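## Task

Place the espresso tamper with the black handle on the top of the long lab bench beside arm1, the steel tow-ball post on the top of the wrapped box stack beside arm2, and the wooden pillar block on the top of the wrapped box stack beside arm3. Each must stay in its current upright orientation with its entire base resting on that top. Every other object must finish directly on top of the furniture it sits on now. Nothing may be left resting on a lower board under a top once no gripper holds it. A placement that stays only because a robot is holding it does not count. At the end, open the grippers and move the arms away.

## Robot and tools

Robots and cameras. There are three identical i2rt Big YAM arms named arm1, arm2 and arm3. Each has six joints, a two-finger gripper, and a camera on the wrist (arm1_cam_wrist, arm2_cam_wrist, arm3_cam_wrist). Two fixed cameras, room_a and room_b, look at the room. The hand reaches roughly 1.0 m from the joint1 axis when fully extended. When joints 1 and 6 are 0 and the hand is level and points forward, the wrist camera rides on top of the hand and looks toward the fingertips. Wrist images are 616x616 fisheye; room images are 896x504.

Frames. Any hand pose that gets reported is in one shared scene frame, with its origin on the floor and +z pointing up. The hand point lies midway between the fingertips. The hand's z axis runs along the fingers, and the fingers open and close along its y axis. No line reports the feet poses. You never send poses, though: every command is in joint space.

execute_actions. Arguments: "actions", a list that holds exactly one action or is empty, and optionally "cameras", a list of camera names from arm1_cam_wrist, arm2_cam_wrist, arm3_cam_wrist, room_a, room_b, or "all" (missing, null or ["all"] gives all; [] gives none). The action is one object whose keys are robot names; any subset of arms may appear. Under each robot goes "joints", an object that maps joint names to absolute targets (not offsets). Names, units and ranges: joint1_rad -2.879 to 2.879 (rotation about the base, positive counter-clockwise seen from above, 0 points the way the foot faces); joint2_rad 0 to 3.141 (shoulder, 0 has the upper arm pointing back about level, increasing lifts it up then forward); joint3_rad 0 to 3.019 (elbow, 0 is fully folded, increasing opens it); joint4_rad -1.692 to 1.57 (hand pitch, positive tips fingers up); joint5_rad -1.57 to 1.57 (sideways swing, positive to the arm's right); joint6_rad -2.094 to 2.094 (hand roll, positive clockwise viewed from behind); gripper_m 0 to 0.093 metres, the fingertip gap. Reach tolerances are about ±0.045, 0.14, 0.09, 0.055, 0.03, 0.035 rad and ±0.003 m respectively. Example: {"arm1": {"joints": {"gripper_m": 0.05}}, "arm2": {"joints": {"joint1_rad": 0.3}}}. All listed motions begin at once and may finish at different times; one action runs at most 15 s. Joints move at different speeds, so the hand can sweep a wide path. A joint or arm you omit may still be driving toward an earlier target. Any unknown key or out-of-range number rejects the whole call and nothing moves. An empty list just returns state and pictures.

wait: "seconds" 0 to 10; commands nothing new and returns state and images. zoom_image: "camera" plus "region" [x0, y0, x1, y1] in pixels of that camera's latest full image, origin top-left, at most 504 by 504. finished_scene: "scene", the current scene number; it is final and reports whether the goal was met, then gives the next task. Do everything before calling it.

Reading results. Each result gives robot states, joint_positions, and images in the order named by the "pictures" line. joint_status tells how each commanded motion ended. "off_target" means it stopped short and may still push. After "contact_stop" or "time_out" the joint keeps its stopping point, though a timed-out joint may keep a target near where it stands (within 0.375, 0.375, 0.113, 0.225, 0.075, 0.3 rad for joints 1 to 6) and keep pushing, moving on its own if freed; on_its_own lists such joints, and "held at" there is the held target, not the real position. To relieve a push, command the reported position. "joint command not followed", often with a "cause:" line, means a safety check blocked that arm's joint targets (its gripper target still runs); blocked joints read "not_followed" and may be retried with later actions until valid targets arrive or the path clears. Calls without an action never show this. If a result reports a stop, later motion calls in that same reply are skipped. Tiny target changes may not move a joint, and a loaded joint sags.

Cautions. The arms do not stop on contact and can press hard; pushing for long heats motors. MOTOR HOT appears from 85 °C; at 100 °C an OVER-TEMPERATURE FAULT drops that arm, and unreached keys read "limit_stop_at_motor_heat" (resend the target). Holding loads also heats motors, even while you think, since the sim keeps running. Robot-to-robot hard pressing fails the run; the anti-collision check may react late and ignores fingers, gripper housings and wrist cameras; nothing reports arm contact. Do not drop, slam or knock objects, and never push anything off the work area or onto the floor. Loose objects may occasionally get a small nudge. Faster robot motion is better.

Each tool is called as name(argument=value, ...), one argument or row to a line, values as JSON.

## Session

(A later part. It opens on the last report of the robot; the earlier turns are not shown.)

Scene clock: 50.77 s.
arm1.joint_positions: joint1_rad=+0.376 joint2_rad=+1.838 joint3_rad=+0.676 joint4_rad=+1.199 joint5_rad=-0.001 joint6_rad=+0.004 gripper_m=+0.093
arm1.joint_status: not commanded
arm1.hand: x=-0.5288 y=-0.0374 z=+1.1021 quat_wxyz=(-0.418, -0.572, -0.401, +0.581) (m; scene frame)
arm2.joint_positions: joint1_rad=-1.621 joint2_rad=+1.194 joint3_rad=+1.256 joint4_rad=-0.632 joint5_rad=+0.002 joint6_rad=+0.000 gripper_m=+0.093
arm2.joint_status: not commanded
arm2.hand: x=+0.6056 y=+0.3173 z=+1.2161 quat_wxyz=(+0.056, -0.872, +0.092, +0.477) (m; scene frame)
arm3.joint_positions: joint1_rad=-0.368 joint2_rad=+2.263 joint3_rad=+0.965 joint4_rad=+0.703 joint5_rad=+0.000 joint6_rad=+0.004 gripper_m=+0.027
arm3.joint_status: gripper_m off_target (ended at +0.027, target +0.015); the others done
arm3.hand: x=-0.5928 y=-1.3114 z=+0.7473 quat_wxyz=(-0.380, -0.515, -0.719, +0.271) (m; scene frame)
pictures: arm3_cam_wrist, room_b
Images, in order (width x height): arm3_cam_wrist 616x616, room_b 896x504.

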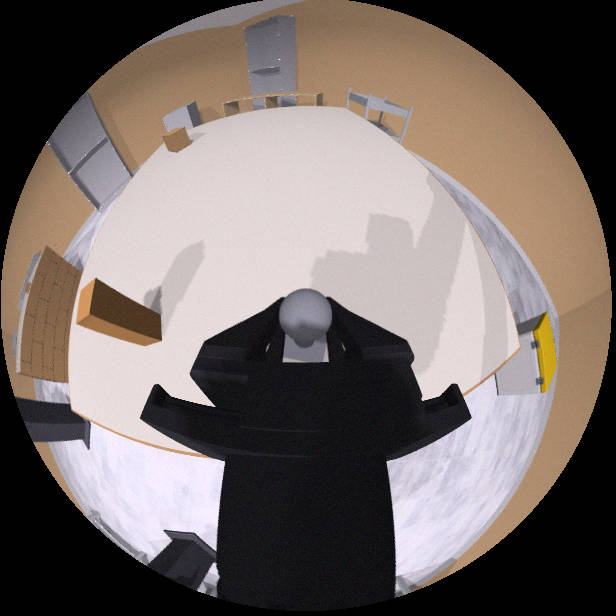

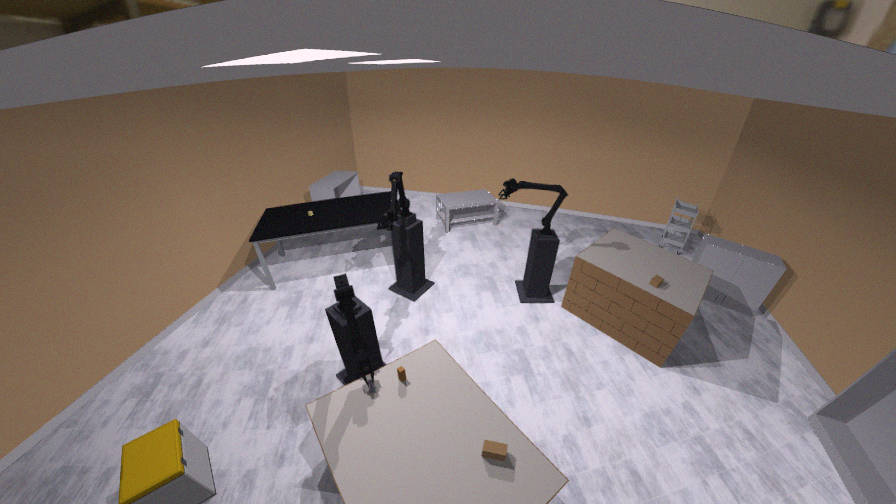

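execute_actions(
  actions=[
    {"arm3":{"joints":{"joint2_rad":1.98,"joint3_rad":1.03,"joint4_rad":0.37}}},
  ],
  cameras=["arm3_cam_wrist"],
)

Scene clock: 52.63 s.
arm1.joint_positions: joint1_rad=+0.376 joint2_rad=+1.838 joint3_rad=+0.676 joint4_rad=+1.199 joint5_rad=-0.001 joint6_rad=+0.004 gripper_m=+0.093
arm1.joint_status: not commanded
arm1.hand: x=-0.5288 y=-0.0374 z=+1.1021 quat_wxyz=(-0.418, -0.572, -0.401, +0.581) (m; scene frame)
arm2.joint_positions: joint1_rad=-1.621 joint2_rad=+1.194 joint3_rad=+1.256 joint4_rad=-0.632 joint5_rad=+0.002 joint6_rad=+0.000 gripper_m=+0.093
arm2.joint_status: not commanded
arm2.hand: x=+0.6056 y=+0.3173 z=+1.2161 quat_wxyz=(+0.056, -0.872, +0.092, +0.477) (m; scene frame)
arm3.joint_positions: joint1_rad=-0.368 joint2_rad=+2.002 joint3_rad=+0.992 joint4_rad=+0.364 joint5_rad=+0.000 joint6_rad=+0.004 gripper_m=+0.027
arm3.joint_status: all done
arm3.hand: x=-0.5864 y=-1.3298 z=+0.8488 quat_wxyz=(-0.362, -0.522, -0.728, +0.258) (m; scene frame)
pictures: arm3_cam_wrist
Images, in order (width x height): arm3_cam_wrist 616x616.

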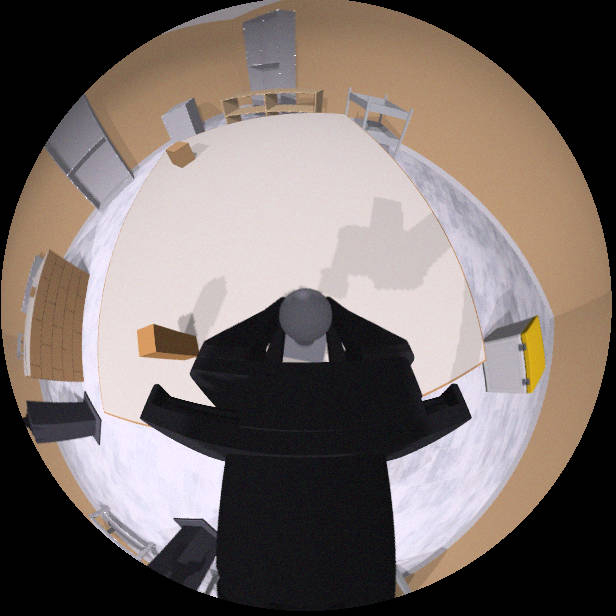

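execute_actions(
  actions=[
    {"arm3":{"joints":{"joint1_rad":2.107,"joint2_rad":1.4,"joint3_rad":1.205,"joint4_rad":-0.34}}},
  ],
  cameras=["arm1_cam_wrist","arm3_cam_wrist","room_b"],
)

zoom_image(
  camera="arm1_cam_wrist",
  region=[225, 150, 395, 320],
)

Scene clock: 55.27 s.
arm1.joint_positions: joint1_rad=+0.376 joint2_rad=+1.838 joint3_rad=+0.676 joint4_rad=+1.199 joint5_rad=-0.001 joint6_rad=+0.004 gripper_m=+0.093
arm1.joint_status: not commanded
arm1.hand: x=-0.5288 y=-0.0374 z=+1.1021 quat_wxyz=(-0.418, -0.572, -0.401, +0.581) (m; scene frame)
arm2.joint_positions: joint1_rad=-1.621 joint2_rad=+1.194 joint3_rad=+1.256 joint4_rad=-0.632 joint5_rad=+0.002 joint6_rad=+0.000 gripper_m=+0.093
arm2.joint_status: not commanded
arm2.hand: x=+0.6056 y=+0.3173 z=+1.2161 quat_wxyz=(+0.056, -0.872, +0.092, +0.477) (m; scene frame)
arm3.joint_positions: joint1_rad=+2.113 joint2_rad=+1.440 joint3_rad=+1.180 joint4_rad=-0.344 joint5_rad=-0.002 joint6_rad=+0.004 gripper_m=+0.027
arm3.joint_status: all done
arm3.hand: x=-0.5947 y=-0.1457 z=+1.1553 quat_wxyz=(-0.377, +0.513, -0.721, -0.273) (m; scene frame)
pictures: arm1_cam_wrist, arm3_cam_wrist, room_b
Images, in order (width x height): arm1_cam_wrist 616x616, arm3_cam_wrist 616x616, room_b 896x504.

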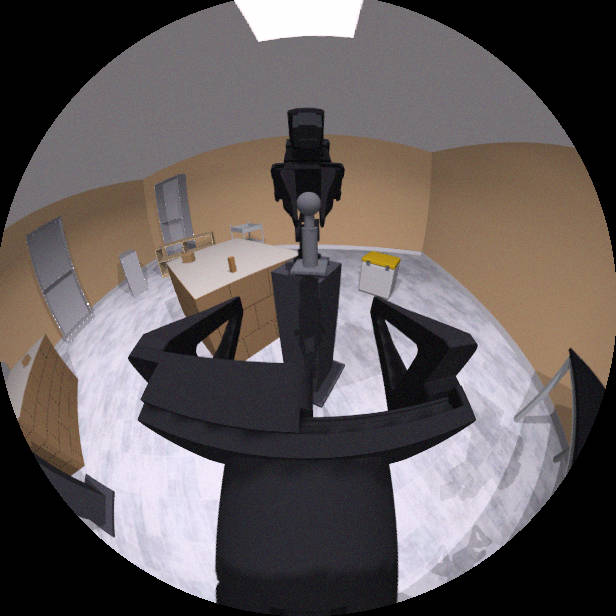

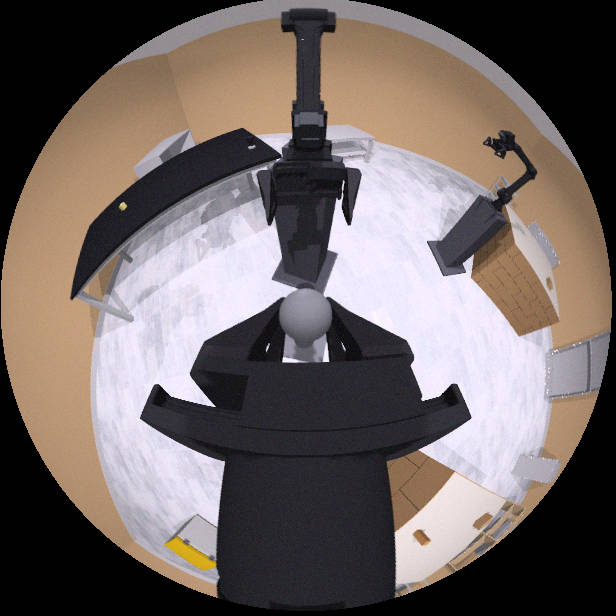

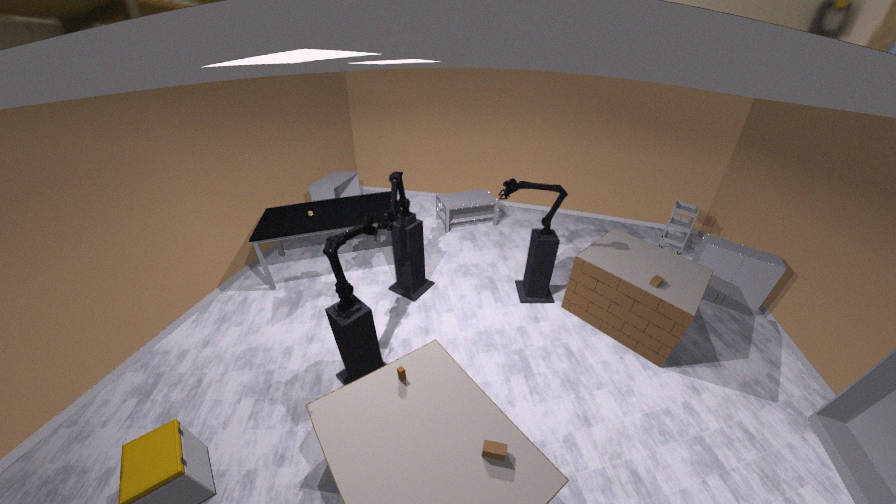

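Region (225, 150, 395, 320) of arm1_cam_wrist's 616x616 image, scaled by 2.965, with more detail than that image has.

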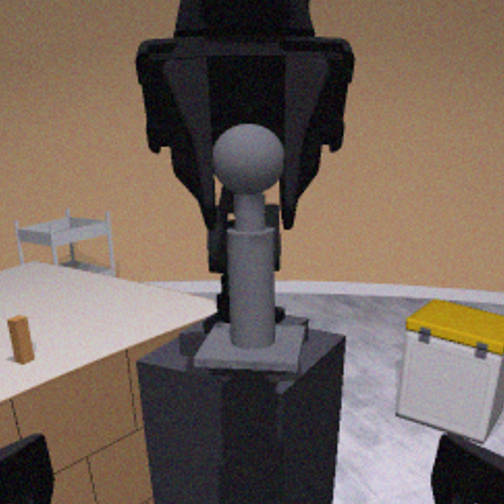

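execute_actions(
  actions=[
    {"arm1":{"joints":{"joint1_rad":0.36,"joint2_rad":2.022,"joint3_rad":1.12,"joint4_rad":0.92}}},
  ],
  cameras=["arm1_cam_wrist","arm3_cam_wrist"],
)

Scene clock: 57.03 s.
arm1.joint_positions: joint1_rad=+0.372 joint2_rad=+2.024 joint3_rad=+1.101 joint4_rad=+0.938 joint5_rad=-0.001 joint6_rad=+0.004 gripper_m=+0.093
arm1.joint_status: all done
arm1.hand: x=-0.5782 y=-0.1688 z=+1.1041 quat_wxyz=(-0.412, -0.579, -0.404, +0.576) (m; scene frame)
arm2.joint_positions: joint1_rad=-1.621 joint2_rad=+1.194 joint3_rad=+1.256 joint4_rad=-0.632 joint5_rad=+0.002 joint6_rad=+0.000 gripper_m=+0.093
arm2.joint_status: not commanded
arm2.hand: x=+0.6056 y=+0.3173 z=+1.2161 quat_wxyz=(+0.056, -0.872, +0.092, +0.477) (m; scene frame)
arm3.joint_positions: joint1_rad=+2.113 joint2_rad=+1.440 joint3_rad=+1.180 joint4_rad=-0.344 joint5_rad=-0.002 joint6_rad=+0.004 gripper_m=+0.027
arm3.joint_status: not commanded
arm3.hand: x=-0.5947 y=-0.1457 z=+1.1553 quat_wxyz=(-0.377, +0.513, -0.721, -0.273) (m; scene frame)
pictures: arm1_cam_wrist, arm3_cam_wrist
Images, in order (width x height): arm1_cam_wrist 616x616, arm3_cam_wrist 616x616.

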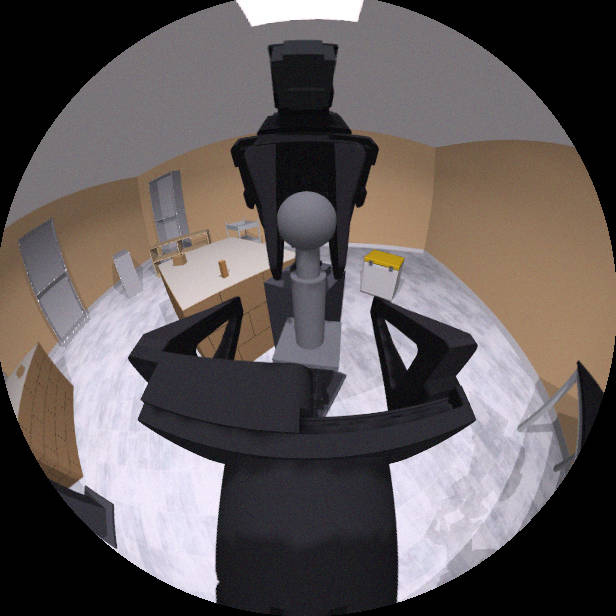

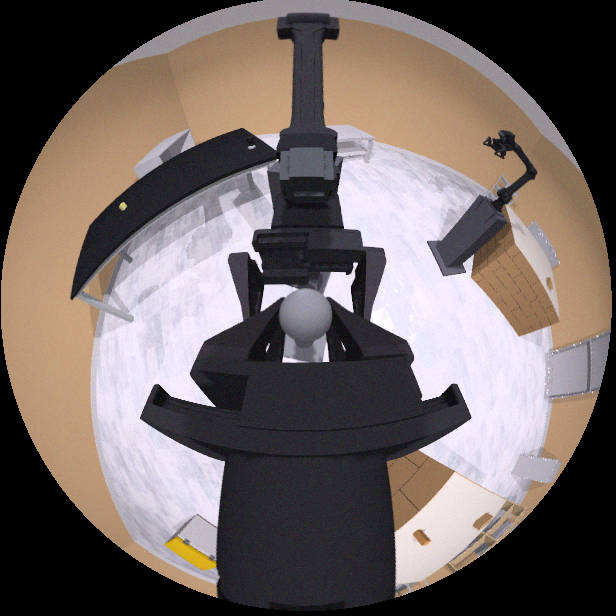

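execute_actions(
  actions=[
    {"arm1":{"joints":{"gripper_m":0.005}}},
  ],
  cameras=["arm1_cam_wrist"],
)

Scene clock: 57.83 s.
arm1.joint_positions: joint1_rad=+0.371 joint2_rad=+2.024 joint3_rad=+1.101 joint4_rad=+0.937 joint5_rad=+0.000 joint6_rad=-0.001 gripper_m=+0.018
arm1.joint_status: gripper_m off_target (ended at +0.018, target +0.005)
arm1.hand: x=-0.5789 y=-0.1685 z=+1.1039 quat_wxyz=(-0.410, -0.579, -0.406, +0.577) (m; scene frame)
arm2.joint_positions: joint1_rad=-1.621 joint2_rad=+1.194 joint3_rad=+1.256 joint4_rad=-0.632 joint5_rad=+0.002 joint6_rad=+0.000 gripper_m=+0.093
arm2.joint_status: not commanded
arm2.hand: x=+0.6056 y=+0.3173 z=+1.2161 quat_wxyz=(+0.056, -0.872, +0.092, +0.477) (m; scene frame)
arm3.joint_positions: joint1_rad=+2.112 joint2_rad=+1.440 joint3_rad=+1.180 joint4_rad=-0.344 joint5_rad=+0.000 joint6_rad=+0.000 gripper_m=+0.027
arm3.joint_status: not commanded
arm3.hand: x=-0.5941 y=-0.1459 z=+1.1555 quat_wxyz=(-0.378, +0.513, -0.721, -0.272) (m; scene frame)
pictures: arm1_cam_wrist
Images, in order (width x height): arm1_cam_wrist 616x616.

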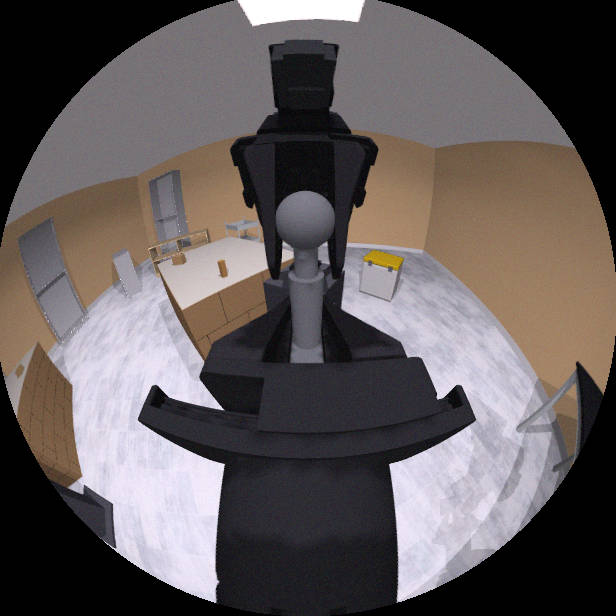

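execute_actions(
  actions=[
    {"arm3":{"joints":{"gripper_m":0.093,"joint2_rad":1.27}}},
  ],
  cameras=["arm1_cam_wrist"],
)

Scene clock: 59.17 s.
arm1.joint_positions: joint1_rad=+0.371 joint2_rad=+2.026 joint3_rad=+1.101 joint4_rad=+0.923 joint5_rad=+0.000 joint6_rad=-0.001 gripper_m=+0.018
arm1.joint_status: not commanded
arm1.hand: x=-0.5788 y=-0.1684 z=+1.0991 quat_wxyz=(-0.406, -0.583, -0.409, +0.572) (m; scene frame)
arm2.joint_positions: joint1_rad=-1.621 joint2_rad=+1.194 joint3_rad=+1.256 joint4_rad=-0.632 joint5_rad=+0.002 joint6_rad=+0.000 gripper_m=+0.093
arm2.joint_status: not commanded
arm2.hand: x=+0.6056 y=+0.3173 z=+1.2161 quat_wxyz=(+0.056, -0.872, +0.092, +0.477) (m; scene frame)
arm3.joint_positions: joint1_rad=+2.112 joint2_rad=+1.273 joint3_rad=+1.180 joint4_rad=-0.345 joint5_rad=+0.000 joint6_rad=+0.000 gripper_m=+0.093
arm3.joint_status: all done
arm3.hand: x=-0.6045 y=-0.1770 z=+1.2507 quat_wxyz=(-0.437, +0.489, -0.687, -0.313) (m; scene frame)
pictures: arm1_cam_wrist
Images, in order (width x height): arm1_cam_wrist 616x616.

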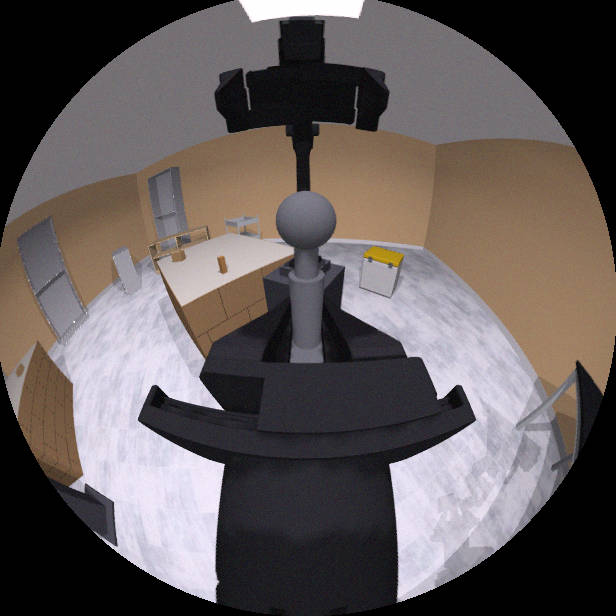

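execute_actions(
  actions=[
    {"arm1":{"joints":{"joint1_rad":2.08,"joint2_rad":2.2,"joint3_rad":1.44,"joint4_rad":0.815}},"arm2":{"joints":{"joint2_rad":1.43,"joint3_rad":1.58,"joint4_rad":-0.51}},"arm3":{"joints":{"joint2_rad":0.7,"joint3_rad":0.9,"joint4_rad":-0.8}}},
  ],
  cameras=["arm1_cam_wrist","arm2_cam_wrist"],
)

Scene clock: 61.63 s.
arm1.joint_positions: joint1_rad=+2.085 joint2_rad=+2.233 joint3_rad=+1.426 joint4_rad=+0.809 joint5_rad=-0.002 joint6_rad=-0.001 gripper_m=+0.018
arm1.joint_status: all done
arm1.hand: x=+0.4672 y=+0.3534 z=+1.0924 quat_wxyz=(-0.708, -0.073, -0.699, +0.066) (m; scene frame)
arm2.joint_positions: joint1_rad=-1.621 joint2_rad=+1.444 joint3_rad=+1.513 joint4_rad=-0.530 joint5_rad=+0.002 joint6_rad=+0.000 gripper_m=+0.093
arm2.joint_status: all done
arm2.hand: x=+0.4993 y=+0.3401 z=+1.2491 quat_wxyz=(+0.061, -0.845, +0.089, +0.524) (m; scene frame)
arm3.joint_positions: joint1_rad=+2.112 joint2_rad=+0.697 joint3_rad=+0.898 joint4_rad=-0.791 joint5_rad=+0.000 joint6_rad=+0.000 gripper_m=+0.093
arm3.joint_status: all done
arm3.hand: x=-0.6777 y=-0.3898 z=+1.2425 quat_wxyz=(-0.383, +0.511, -0.718, -0.275) (m; scene frame)
pictures: arm1_cam_wrist, arm2_cam_wrist
Images, in order (width x height): arm1_cam_wrist 616x616, arm2_cam_wrist 616x616.

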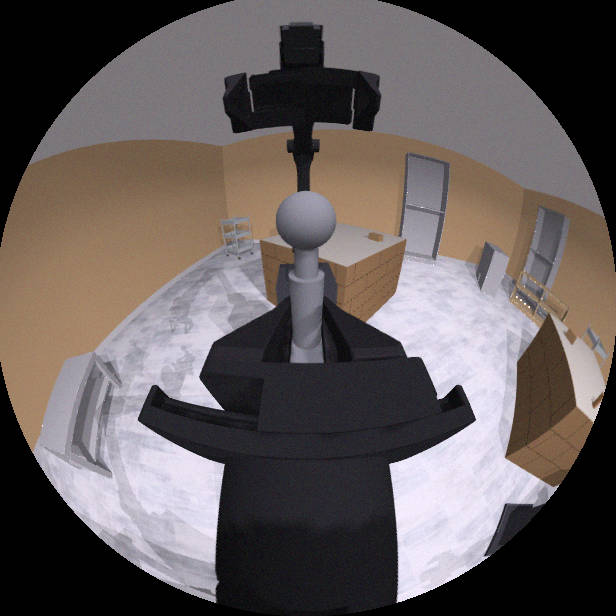

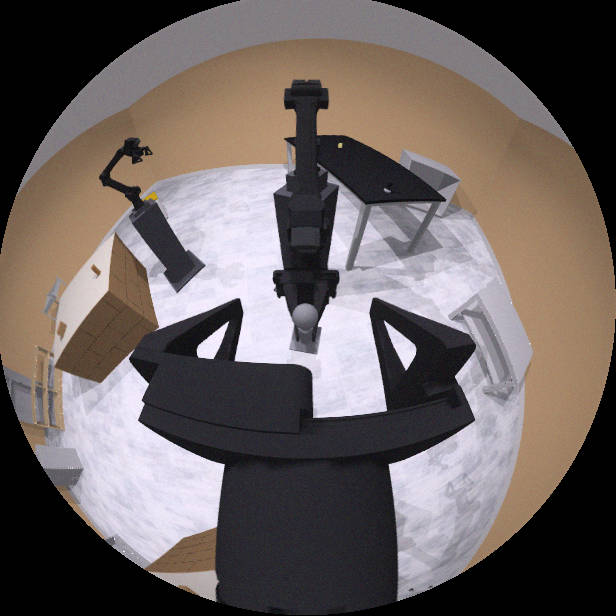

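execute_actions(
  actions=[
    {"arm2":{"joints":{"joint2_rad":1.583,"joint3_rad":1.59,"joint4_rad":-0.503}}},
  ],
  cameras=["arm1_cam_wrist","arm2_cam_wrist"],
)

Scene clock: 63.27 s.
arm1.joint_positions: joint1_rad=+2.085 joint2_rad=+2.233 joint3_rad=+1.426 joint4_rad=+0.809 joint5_rad=-0.002 joint6_rad=-0.001 gripper_m=+0.018
arm1.joint_status: not commanded
arm1.hand: x=+0.4672 y=+0.3534 z=+1.0924 quat_wxyz=(-0.708, -0.073, -0.699, +0.066) (m; scene frame)
arm2.joint_positions: joint1_rad=-1.621 joint2_rad=+1.602 joint3_rad=+1.538 joint4_rad=-0.519 joint5_rad=+0.002 joint6_rad=+0.000 gripper_m=+0.093
arm2.joint_status: all done
arm2.hand: x=+0.4551 y=+0.3504 z=+1.1644 quat_wxyz=(+0.055, -0.876, +0.092, +0.471) (m; scene frame)
arm3.joint_positions: joint1_rad=+2.112 joint2_rad=+0.697 joint3_rad=+0.898 joint4_rad=-0.791 joint5_rad=+0.000 joint6_rad=+0.000 gripper_m=+0.093
arm3.joint_status: not commanded
arm3.hand: x=-0.6777 y=-0.3898 z=+1.2425 quat_wxyz=(-0.383, +0.511, -0.718, -0.275) (m; scene frame)
pictures: arm1_cam_wrist, arm2_cam_wrist
Images, in order (width x height): arm1_cam_wrist 616x616, arm2_cam_wrist 616x616.

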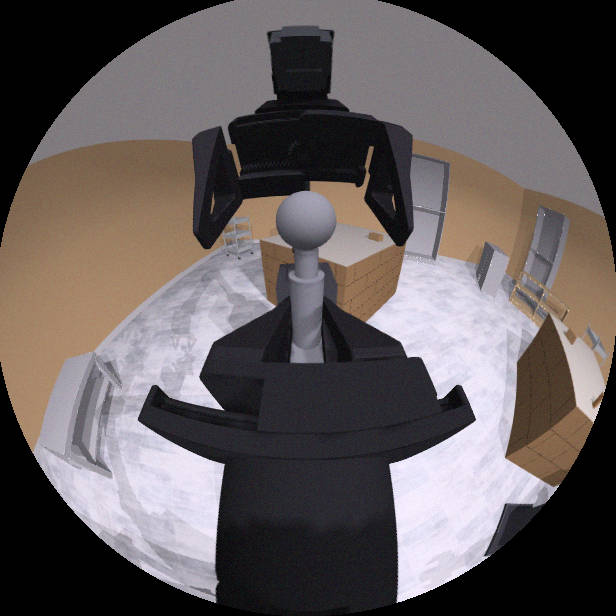

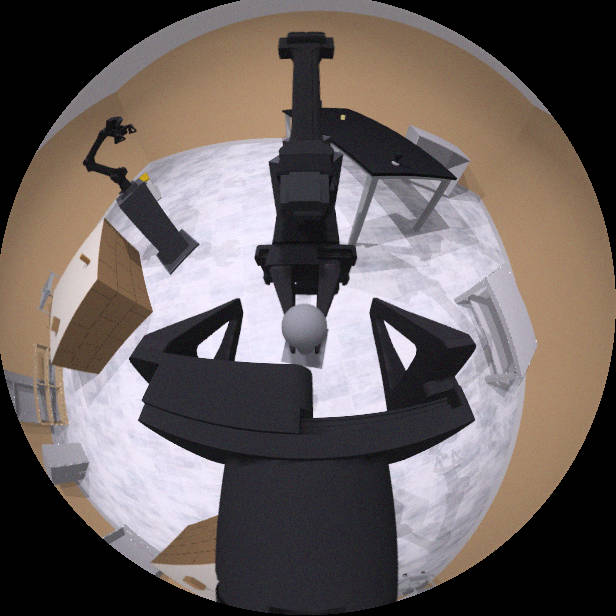

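execute_actions(
  actions=[],
)

Scene clock: 64.30 s.
arm1.joint_positions: joint1_rad=+2.085 joint2_rad=+2.233 joint3_rad=+1.426 joint4_rad=+0.809 joint5_rad=-0.002 joint6_rad=-0.001 gripper_m=+0.018
arm1.joint_status: not commanded
arm1.hand: x=+0.4672 y=+0.3534 z=+1.0924 quat_wxyz=(-0.708, -0.073, -0.699, +0.066) (m; scene frame)
arm2.joint_positions: joint1_rad=-1.621 joint2_rad=+1.602 joint3_rad=+1.538 joint4_rad=-0.519 joint5_rad=+0.002 joint6_rad=+0.000 gripper_m=+0.093
arm2.joint_status: all done
arm2.hand: x=+0.4551 y=+0.3504 z=+1.1644 quat_wxyz=(+0.055, -0.876, +0.092, +0.471) (m; scene frame)
arm3.joint_positions: joint1_rad=+2.112 joint2_rad=+0.697 joint3_rad=+0.898 joint4_rad=-0.791 joint5_rad=+0.000 joint6_rad=+0.000 gripper_m=+0.093
arm3.joint_status: not commanded
arm3.hand: x=-0.6777 y=-0.3898 z=+1.2425 quat_wxyz=(-0.383, +0.511, -0.718, -0.275) (m; scene frame)
pictures: arm1_cam_wrist, arm2_cam_wrist, arm3_cam_wrist, room_a, room_b
Images, in order (width x height): arm1_cam_wrist 616x616, arm2_cam_wrist 616x616, arm3_cam_wrist 616x616, room_a 896x504, room_b 896x504.

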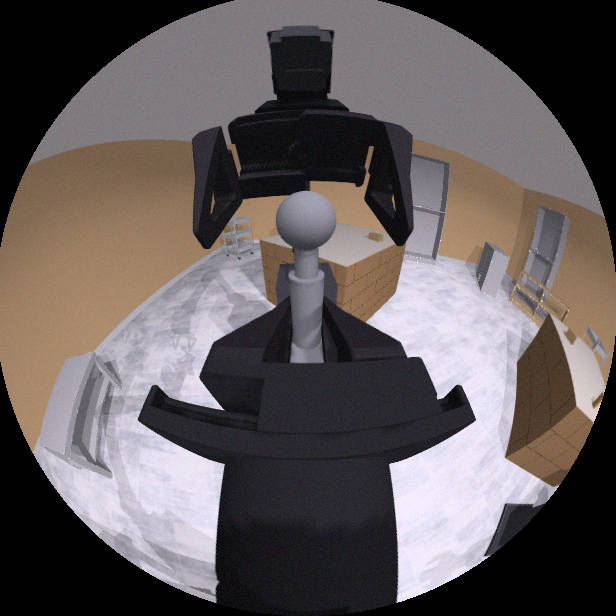

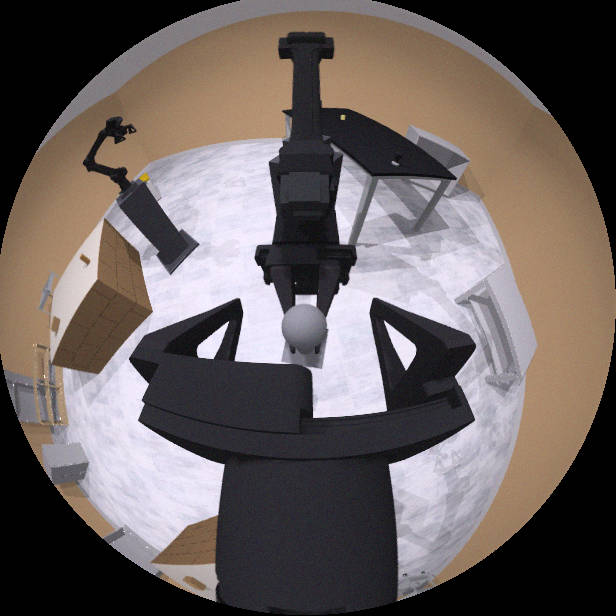

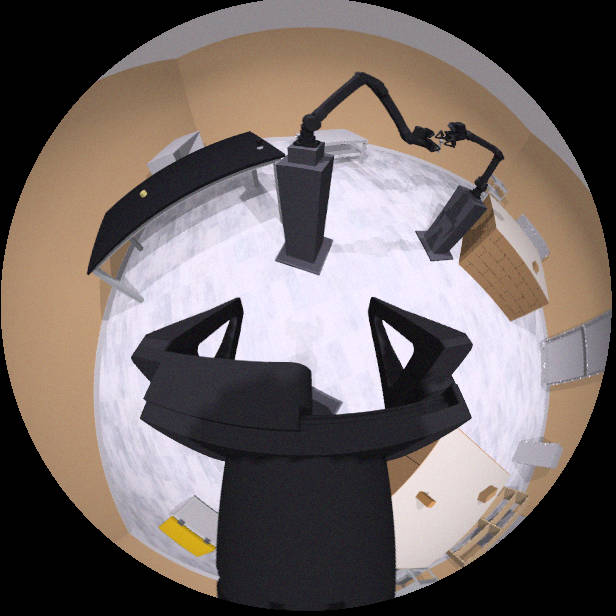

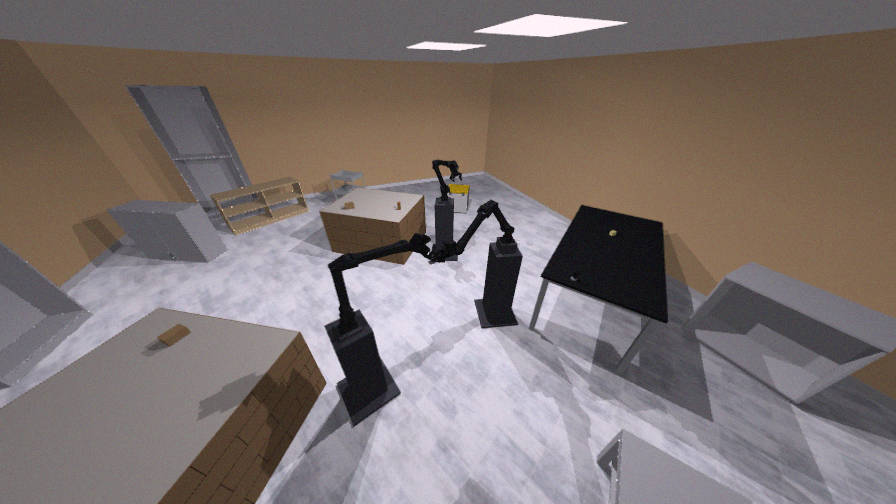

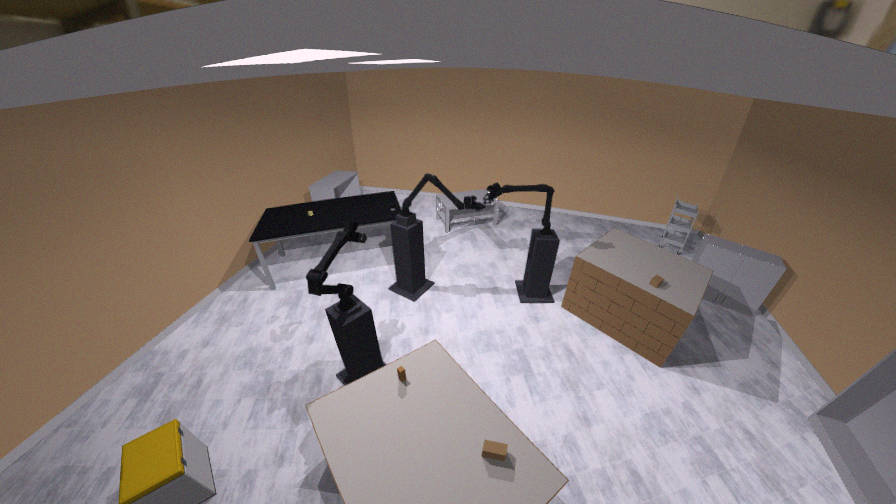

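execute_actions(
  actions=[
    {"arm2":{"joints":{"gripper_m":0.015}}},
  ],
  cameras=["arm1_cam_wrist","arm2_cam_wrist"],
)

Scene clock: 65.13 s.
arm1.joint_positions: joint1_rad=+2.085 joint2_rad=+2.233 joint3_rad=+1.426 joint4_rad=+0.809 joint5_rad=-0.002 joint6_rad=-0.002 gripper_m=+0.018
arm1.joint_status: not commanded
arm1.hand: x=+0.4672 y=+0.3535 z=+1.0924 quat_wxyz=(-0.708, -0.072, -0.699, +0.066) (m; scene frame)
arm2.joint_positions: joint1_rad=-1.620 joint2_rad=+1.602 joint3_rad=+1.538 joint4_rad=-0.519 joint5_rad=+0.000 joint6_rad=+0.001 gripper_m=+0.028
arm2.joint_status: gripper_m off_target (ended at +0.028, target +0.015)
arm2.hand: x=+0.4550 y=+0.3498 z=+1.1644 quat_wxyz=(+0.054, -0.876, +0.092, +0.471) (m; scene frame)
arm3.joint_positions: joint1_rad=+2.112 joint2_rad=+0.697 joint3_rad=+0.898 joint4_rad=-0.791 joint5_rad=+0.000 joint6_rad=+0.000 gripper_m=+0.093
arm3.joint_status: not commanded
arm3.hand: x=-0.6777 y=-0.3898 z=+1.2425 quat_wxyz=(-0.383, +0.511, -0.718, -0.275) (m; scene frame)
pictures: arm1_cam_wrist, arm2_cam_wrist
Images, in order (width x height): arm1_cam_wrist 616x616, arm2_cam_wrist 616x616.

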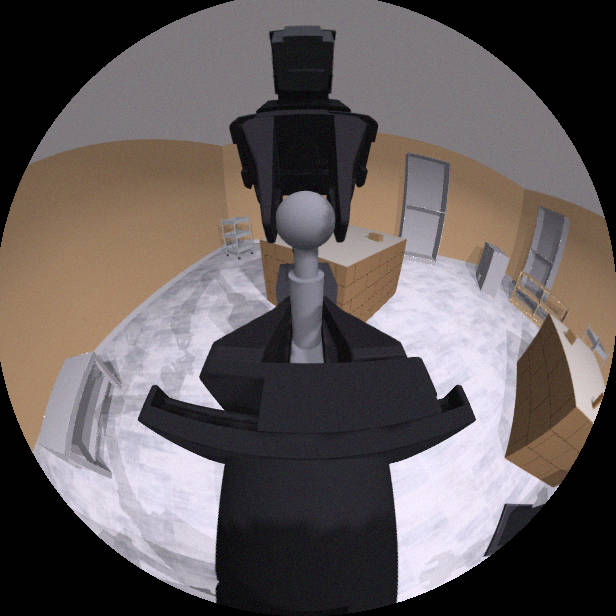

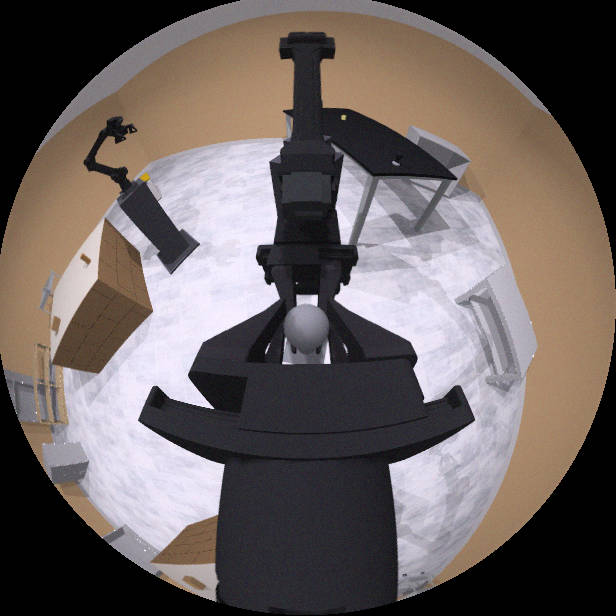

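execute_actions(
  actions=[
    {"arm1":{"joints":{"gripper_m":0.093}}},
  ],
  cameras=[],
)

execute_actions(
  actions=[
    {"arm1":{"joints":{"joint2_rad":2.1,"joint3_rad":1.15,"joint4_rad":0.95}},"arm2":{"joints":{"joint2_rad":1.5,"joint3_rad":1.5}}},
  ],
  cameras=["arm1_cam_wrist","arm2_cam_wrist"],
)

Scene clock: 66.13 s.
arm1.joint_positions: joint1_rad=+2.085 joint2_rad=+2.216 joint3_rad=+1.426 joint4_rad=+0.809 joint5_rad=-0.002 joint6_rad=-0.002 gripper_m=+0.093
arm1.joint_status: all done
arm1.hand: x=+0.4672 y=+0.3533 z=+1.1060 quat_wxyz=(-0.714, -0.072, -0.693, +0.067) (m; scene frame)
arm2.joint_positions: joint1_rad=-1.620 joint2_rad=+1.603 joint3_rad=+1.538 joint4_rad=-0.519 joint5_rad=+0.000 joint6_rad=+0.001 gripper_m=+0.028
arm2.joint_status: not commanded
arm2.hand: x=+0.4548 y=+0.3498 z=+1.1639 quat_wxyz=(+0.054, -0.876, +0.092, +0.471) (m; scene frame)
arm3.joint_positions: joint1_rad=+2.112 joint2_rad=+0.697 joint3_rad=+0.898 joint4_rad=-0.791 joint5_rad=+0.000 joint6_rad=+0.000 gripper_m=+0.093
arm3.joint_status: not commanded
arm3.hand: x=-0.6777 y=-0.3898 z=+1.2425 quat_wxyz=(-0.383, +0.511, -0.718, -0.275) (m; scene frame)
pictures: none
No camera images: the call's "cameras" was empty. Leave "cameras" out to get every camera's image.

Scene clock: 67.23 s.
arm1.joint_positions: joint1_rad=+2.085 joint2_rad=+2.086 joint3_rad=+1.142 joint4_rad=+0.931 joint5_rad=-0.002 joint6_rad=-0.002 gripper_m=+0.093
arm1.joint_status: all done
arm1.hand: x=+0.3879 y=+0.3694 z=+1.0939 quat_wxyz=(-0.703, -0.073, -0.705, +0.066) (m; scene frame)
arm2.joint_positions: joint1_rad=-1.620 joint2_rad=+1.539 joint3_rad=+1.486 joint4_rad=-0.519 joint5_rad=+0.000 joint6_rad=+0.001 gripper_m=+0.028
arm2.joint_status: all done
arm2.hand: x=+0.4768 y=+0.3450 z=+1.1749 quat_wxyz=(+0.054, -0.873, +0.091, +0.476) (m; scene frame)
arm3.joint_positions: joint1_rad=+2.112 joint2_rad=+0.697 joint3_rad=+0.898 joint4_rad=-0.791 joint5_rad=+0.000 joint6_rad=+0.000 gripper_m=+0.093
arm3.joint_status: not commanded
arm3.hand: x=-0.6777 y=-0.3898 z=+1.2425 quat_wxyz=(-0.383, +0.511, -0.718, -0.275) (m; scene frame)
pictures: arm1_cam_wrist, arm2_cam_wrist
Images, in order (width x height): arm1_cam_wrist 616x616, arm2_cam_wrist 616x616.

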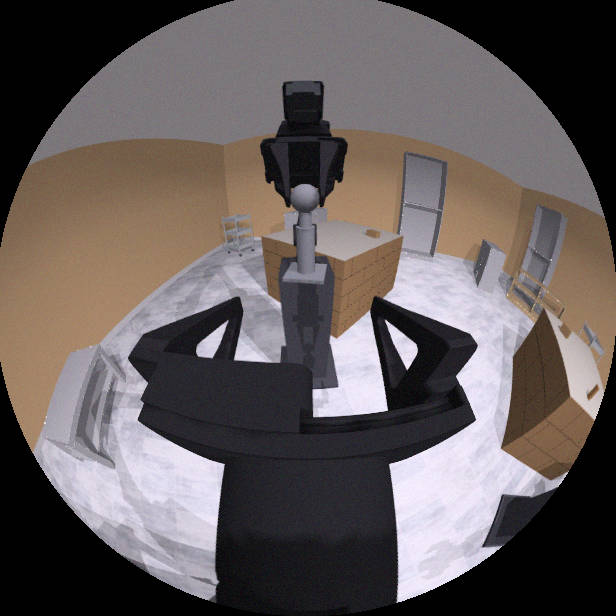

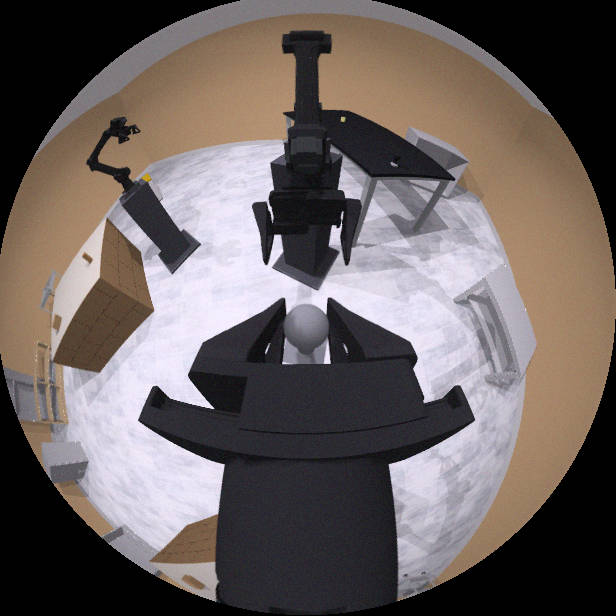

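execute_actions(
  actions=[
    {"arm1":{"joints":{"joint2_rad":1.0,"joint3_rad":0.8,"joint4_rad":-0.3}},"arm2":{"joints":{"joint1_rad":1.05,"joint2_rad":1.92,"joint3_rad":1.075,"joint4_rad":0.325}}},
  ],
  cameras=["arm2_cam_wrist","room_a","room_b"],
)

Scene clock: 69.93 s.
arm1.joint_positions: joint1_rad=+2.085 joint2_rad=+1.002 joint3_rad=+0.798 joint4_rad=-0.282 joint5_rad=-0.002 joint6_rad=-0.002 gripper_m=+0.093
arm1.joint_status: all done
arm1.hand: x=+0.1201 y=+0.4211 z=+1.2715 quat_wxyz=(-0.518, -0.086, -0.850, +0.046) (m; scene frame)
arm2.joint_positions: joint1_rad=+1.059 joint2_rad=+1.943 joint3_rad=+1.057 joint4_rad=+0.305 joint5_rad=-0.003 joint6_rad=+0.001 gripper_m=+0.028
arm2.joint_status: all done
arm2.hand: x=+1.6510 y=-0.2119 z=+0.8421 quat_wxyz=(-0.448, -0.293, -0.831, +0.152) (m; scene frame)
arm3.joint_positions: joint1_rad=+2.112 joint2_rad=+0.697 joint3_rad=+0.898 joint4_rad=-0.791 joint5_rad=+0.000 joint6_rad=+0.000 gripper_m=+0.093
arm3.joint_status: not commanded
arm3.hand: x=-0.6777 y=-0.3898 z=+1.2425 quat_wxyz=(-0.383, +0.511, -0.718, -0.275) (m; scene frame)
pictures: arm2_cam_wrist, room_a, room_b
Images, in order (width x height): arm2_cam_wrist 616x616, room_a 896x504, room_b 896x504.

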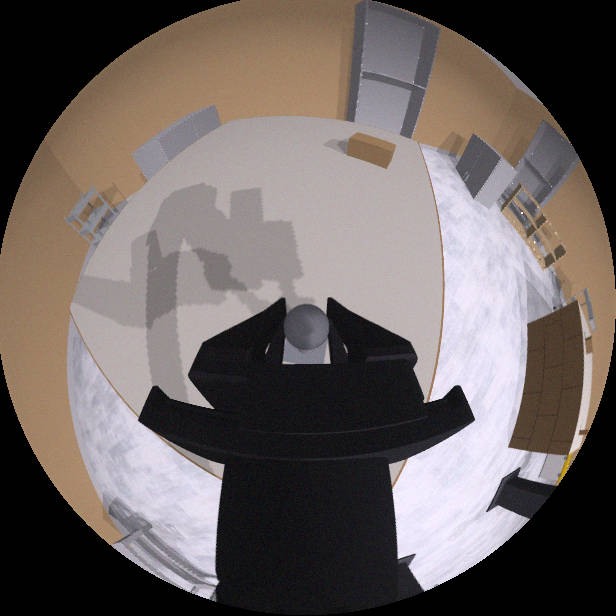

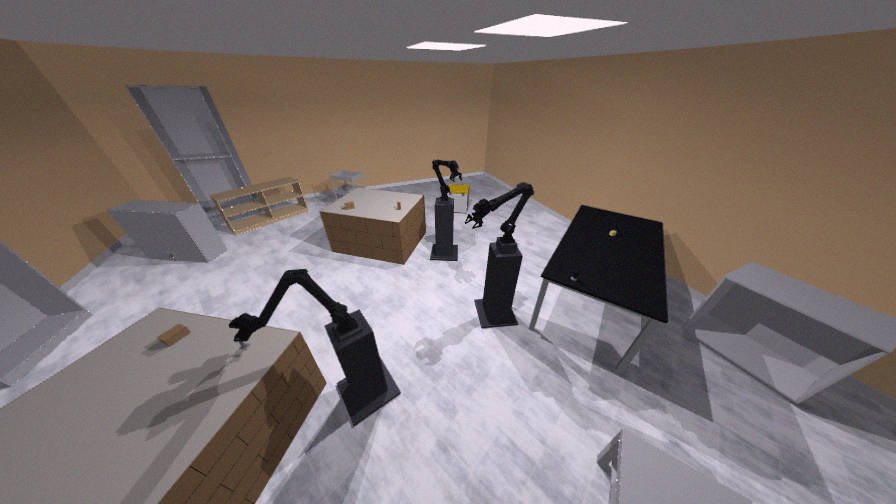

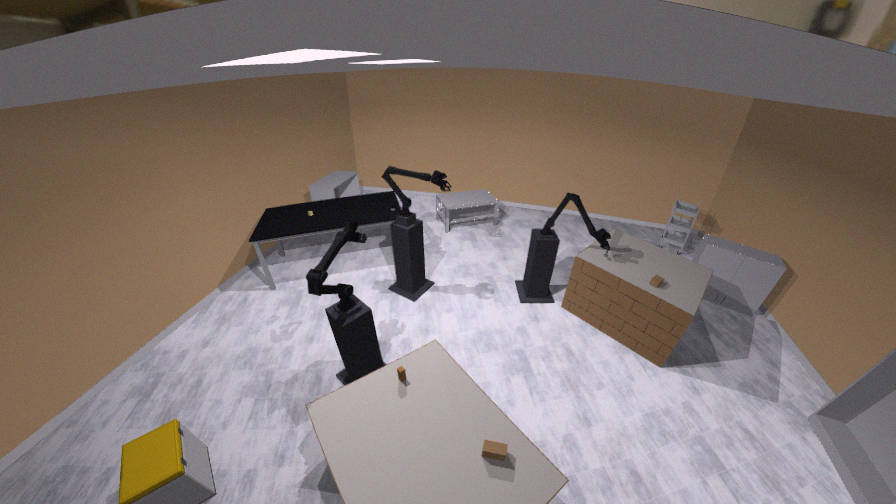

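zoom_image(
  camera="room_a",
  region=[200, 300, 300, 380],
)

Region (200, 300, 300, 380) of room_a's 896x504 image, scaled by 5.040, with more detail than that image has; it fills the top 403 rows of this view, and the rest is white.

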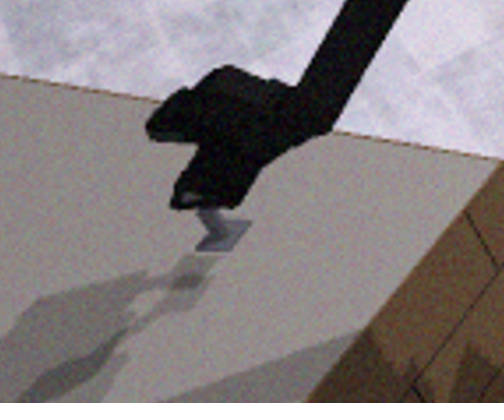

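execute_actions(
  actions=[
    {"arm2":{"joints":{"joint2_rad":2.02,"joint4_rad":0.425}}},
  ],
  cameras=["arm2_cam_wrist","room_a"],
)

zoom_image(
  camera="room_a",
  region=[200, 300, 300, 380],
)

Scene clock: 71.23 s.
arm1.joint_positions: joint1_rad=+2.085 joint2_rad=+1.002 joint3_rad=+0.798 joint4_rad=-0.282 joint5_rad=-0.002 joint6_rad=-0.002 gripper_m=+0.093
arm1.joint_status: not commanded
arm1.hand: x=+0.1201 y=+0.4211 z=+1.2715 quat_wxyz=(-0.518, -0.086, -0.850, +0.046) (m; scene frame)
arm2.joint_positions: joint1_rad=+1.059 joint2_rad=+2.035 joint3_rad=+1.057 joint4_rad=+0.398 joint5_rad=-0.002 joint6_rad=+0.001 gripper_m=+0.028
arm2.joint_status: all done
arm2.hand: x=+1.6518 y=-0.2126 z=+0.8015 quat_wxyz=(-0.448, -0.293, -0.830, +0.153) (m; scene frame)
arm3.joint_positions: joint1_rad=+2.112 joint2_rad=+0.697 joint3_rad=+0.898 joint4_rad=-0.791 joint5_rad=+0.000 joint6_rad=+0.000 gripper_m=+0.093
arm3.joint_status: not commanded
arm3.hand: x=-0.6777 y=-0.3898 z=+1.2425 quat_wxyz=(-0.383, +0.511, -0.718, -0.275) (m; scene frame)
pictures: arm2_cam_wrist, room_a
Images, in order (width x height): arm2_cam_wrist 616x616, room_a 896x504.

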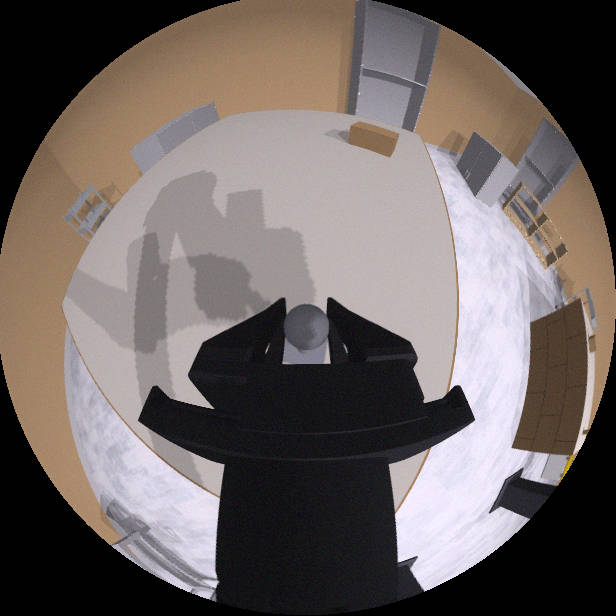

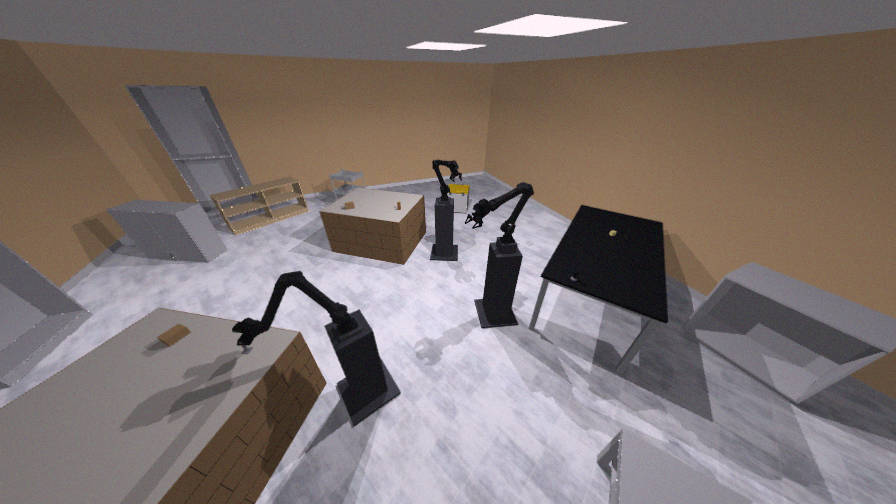

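Region (200, 300, 300, 380) of room_a's 896x504 image, scaled by 5.040, with more detail than that image has; it fills the top 403 rows of this view, and the rest is white.

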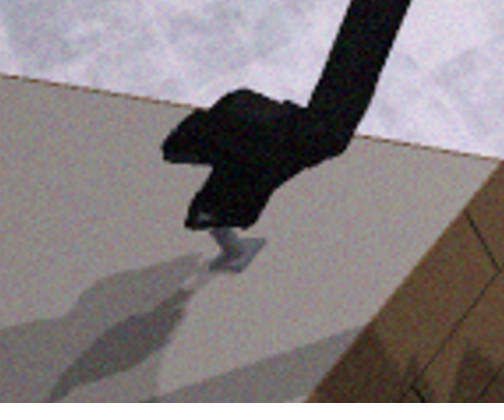

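execute_actions(
  actions=[
    {"arm2":{"joints":{"joint2_rad":2.045,"joint4_rad":0.445}}},
  ],
  cameras=[],
)

Scene clock: 72.00 s.
arm1.joint_positions: joint1_rad=+2.085 joint2_rad=+1.002 joint3_rad=+0.798 joint4_rad=-0.282 joint5_rad=-0.002 joint6_rad=-0.002 gripper_m=+0.093
arm1.joint_status: not commanded
arm1.hand: x=+0.1201 y=+0.4211 z=+1.2715 quat_wxyz=(-0.518, -0.086, -0.850, +0.046) (m; scene frame)
arm2.joint_positions: joint1_rad=+1.059 joint2_rad=+2.040 joint3_rad=+1.057 joint4_rad=+0.412 joint5_rad=-0.002 joint6_rad=+0.001 gripper_m=+0.028
arm2.joint_status: all done
arm2.hand: x=+1.6527 y=-0.2133 z=+0.8010 quat_wxyz=(-0.452, -0.293, -0.829, +0.154) (m; scene frame)
arm3.joint_positions: joint1_rad=+2.112 joint2_rad=+0.697 joint3_rad=+0.898 joint4_rad=-0.791 joint5_rad=+0.000 joint6_rad=+0.000 gripper_m=+0.093
arm3.joint_status: not commanded
arm3.hand: x=-0.6777 y=-0.3898 z=+1.2425 quat_wxyz=(-0.383, +0.511, -0.718, -0.275) (m; scene frame)
pictures: none
No camera images: the call's "cameras" was empty. Leave "cameras" out to get every camera's image.


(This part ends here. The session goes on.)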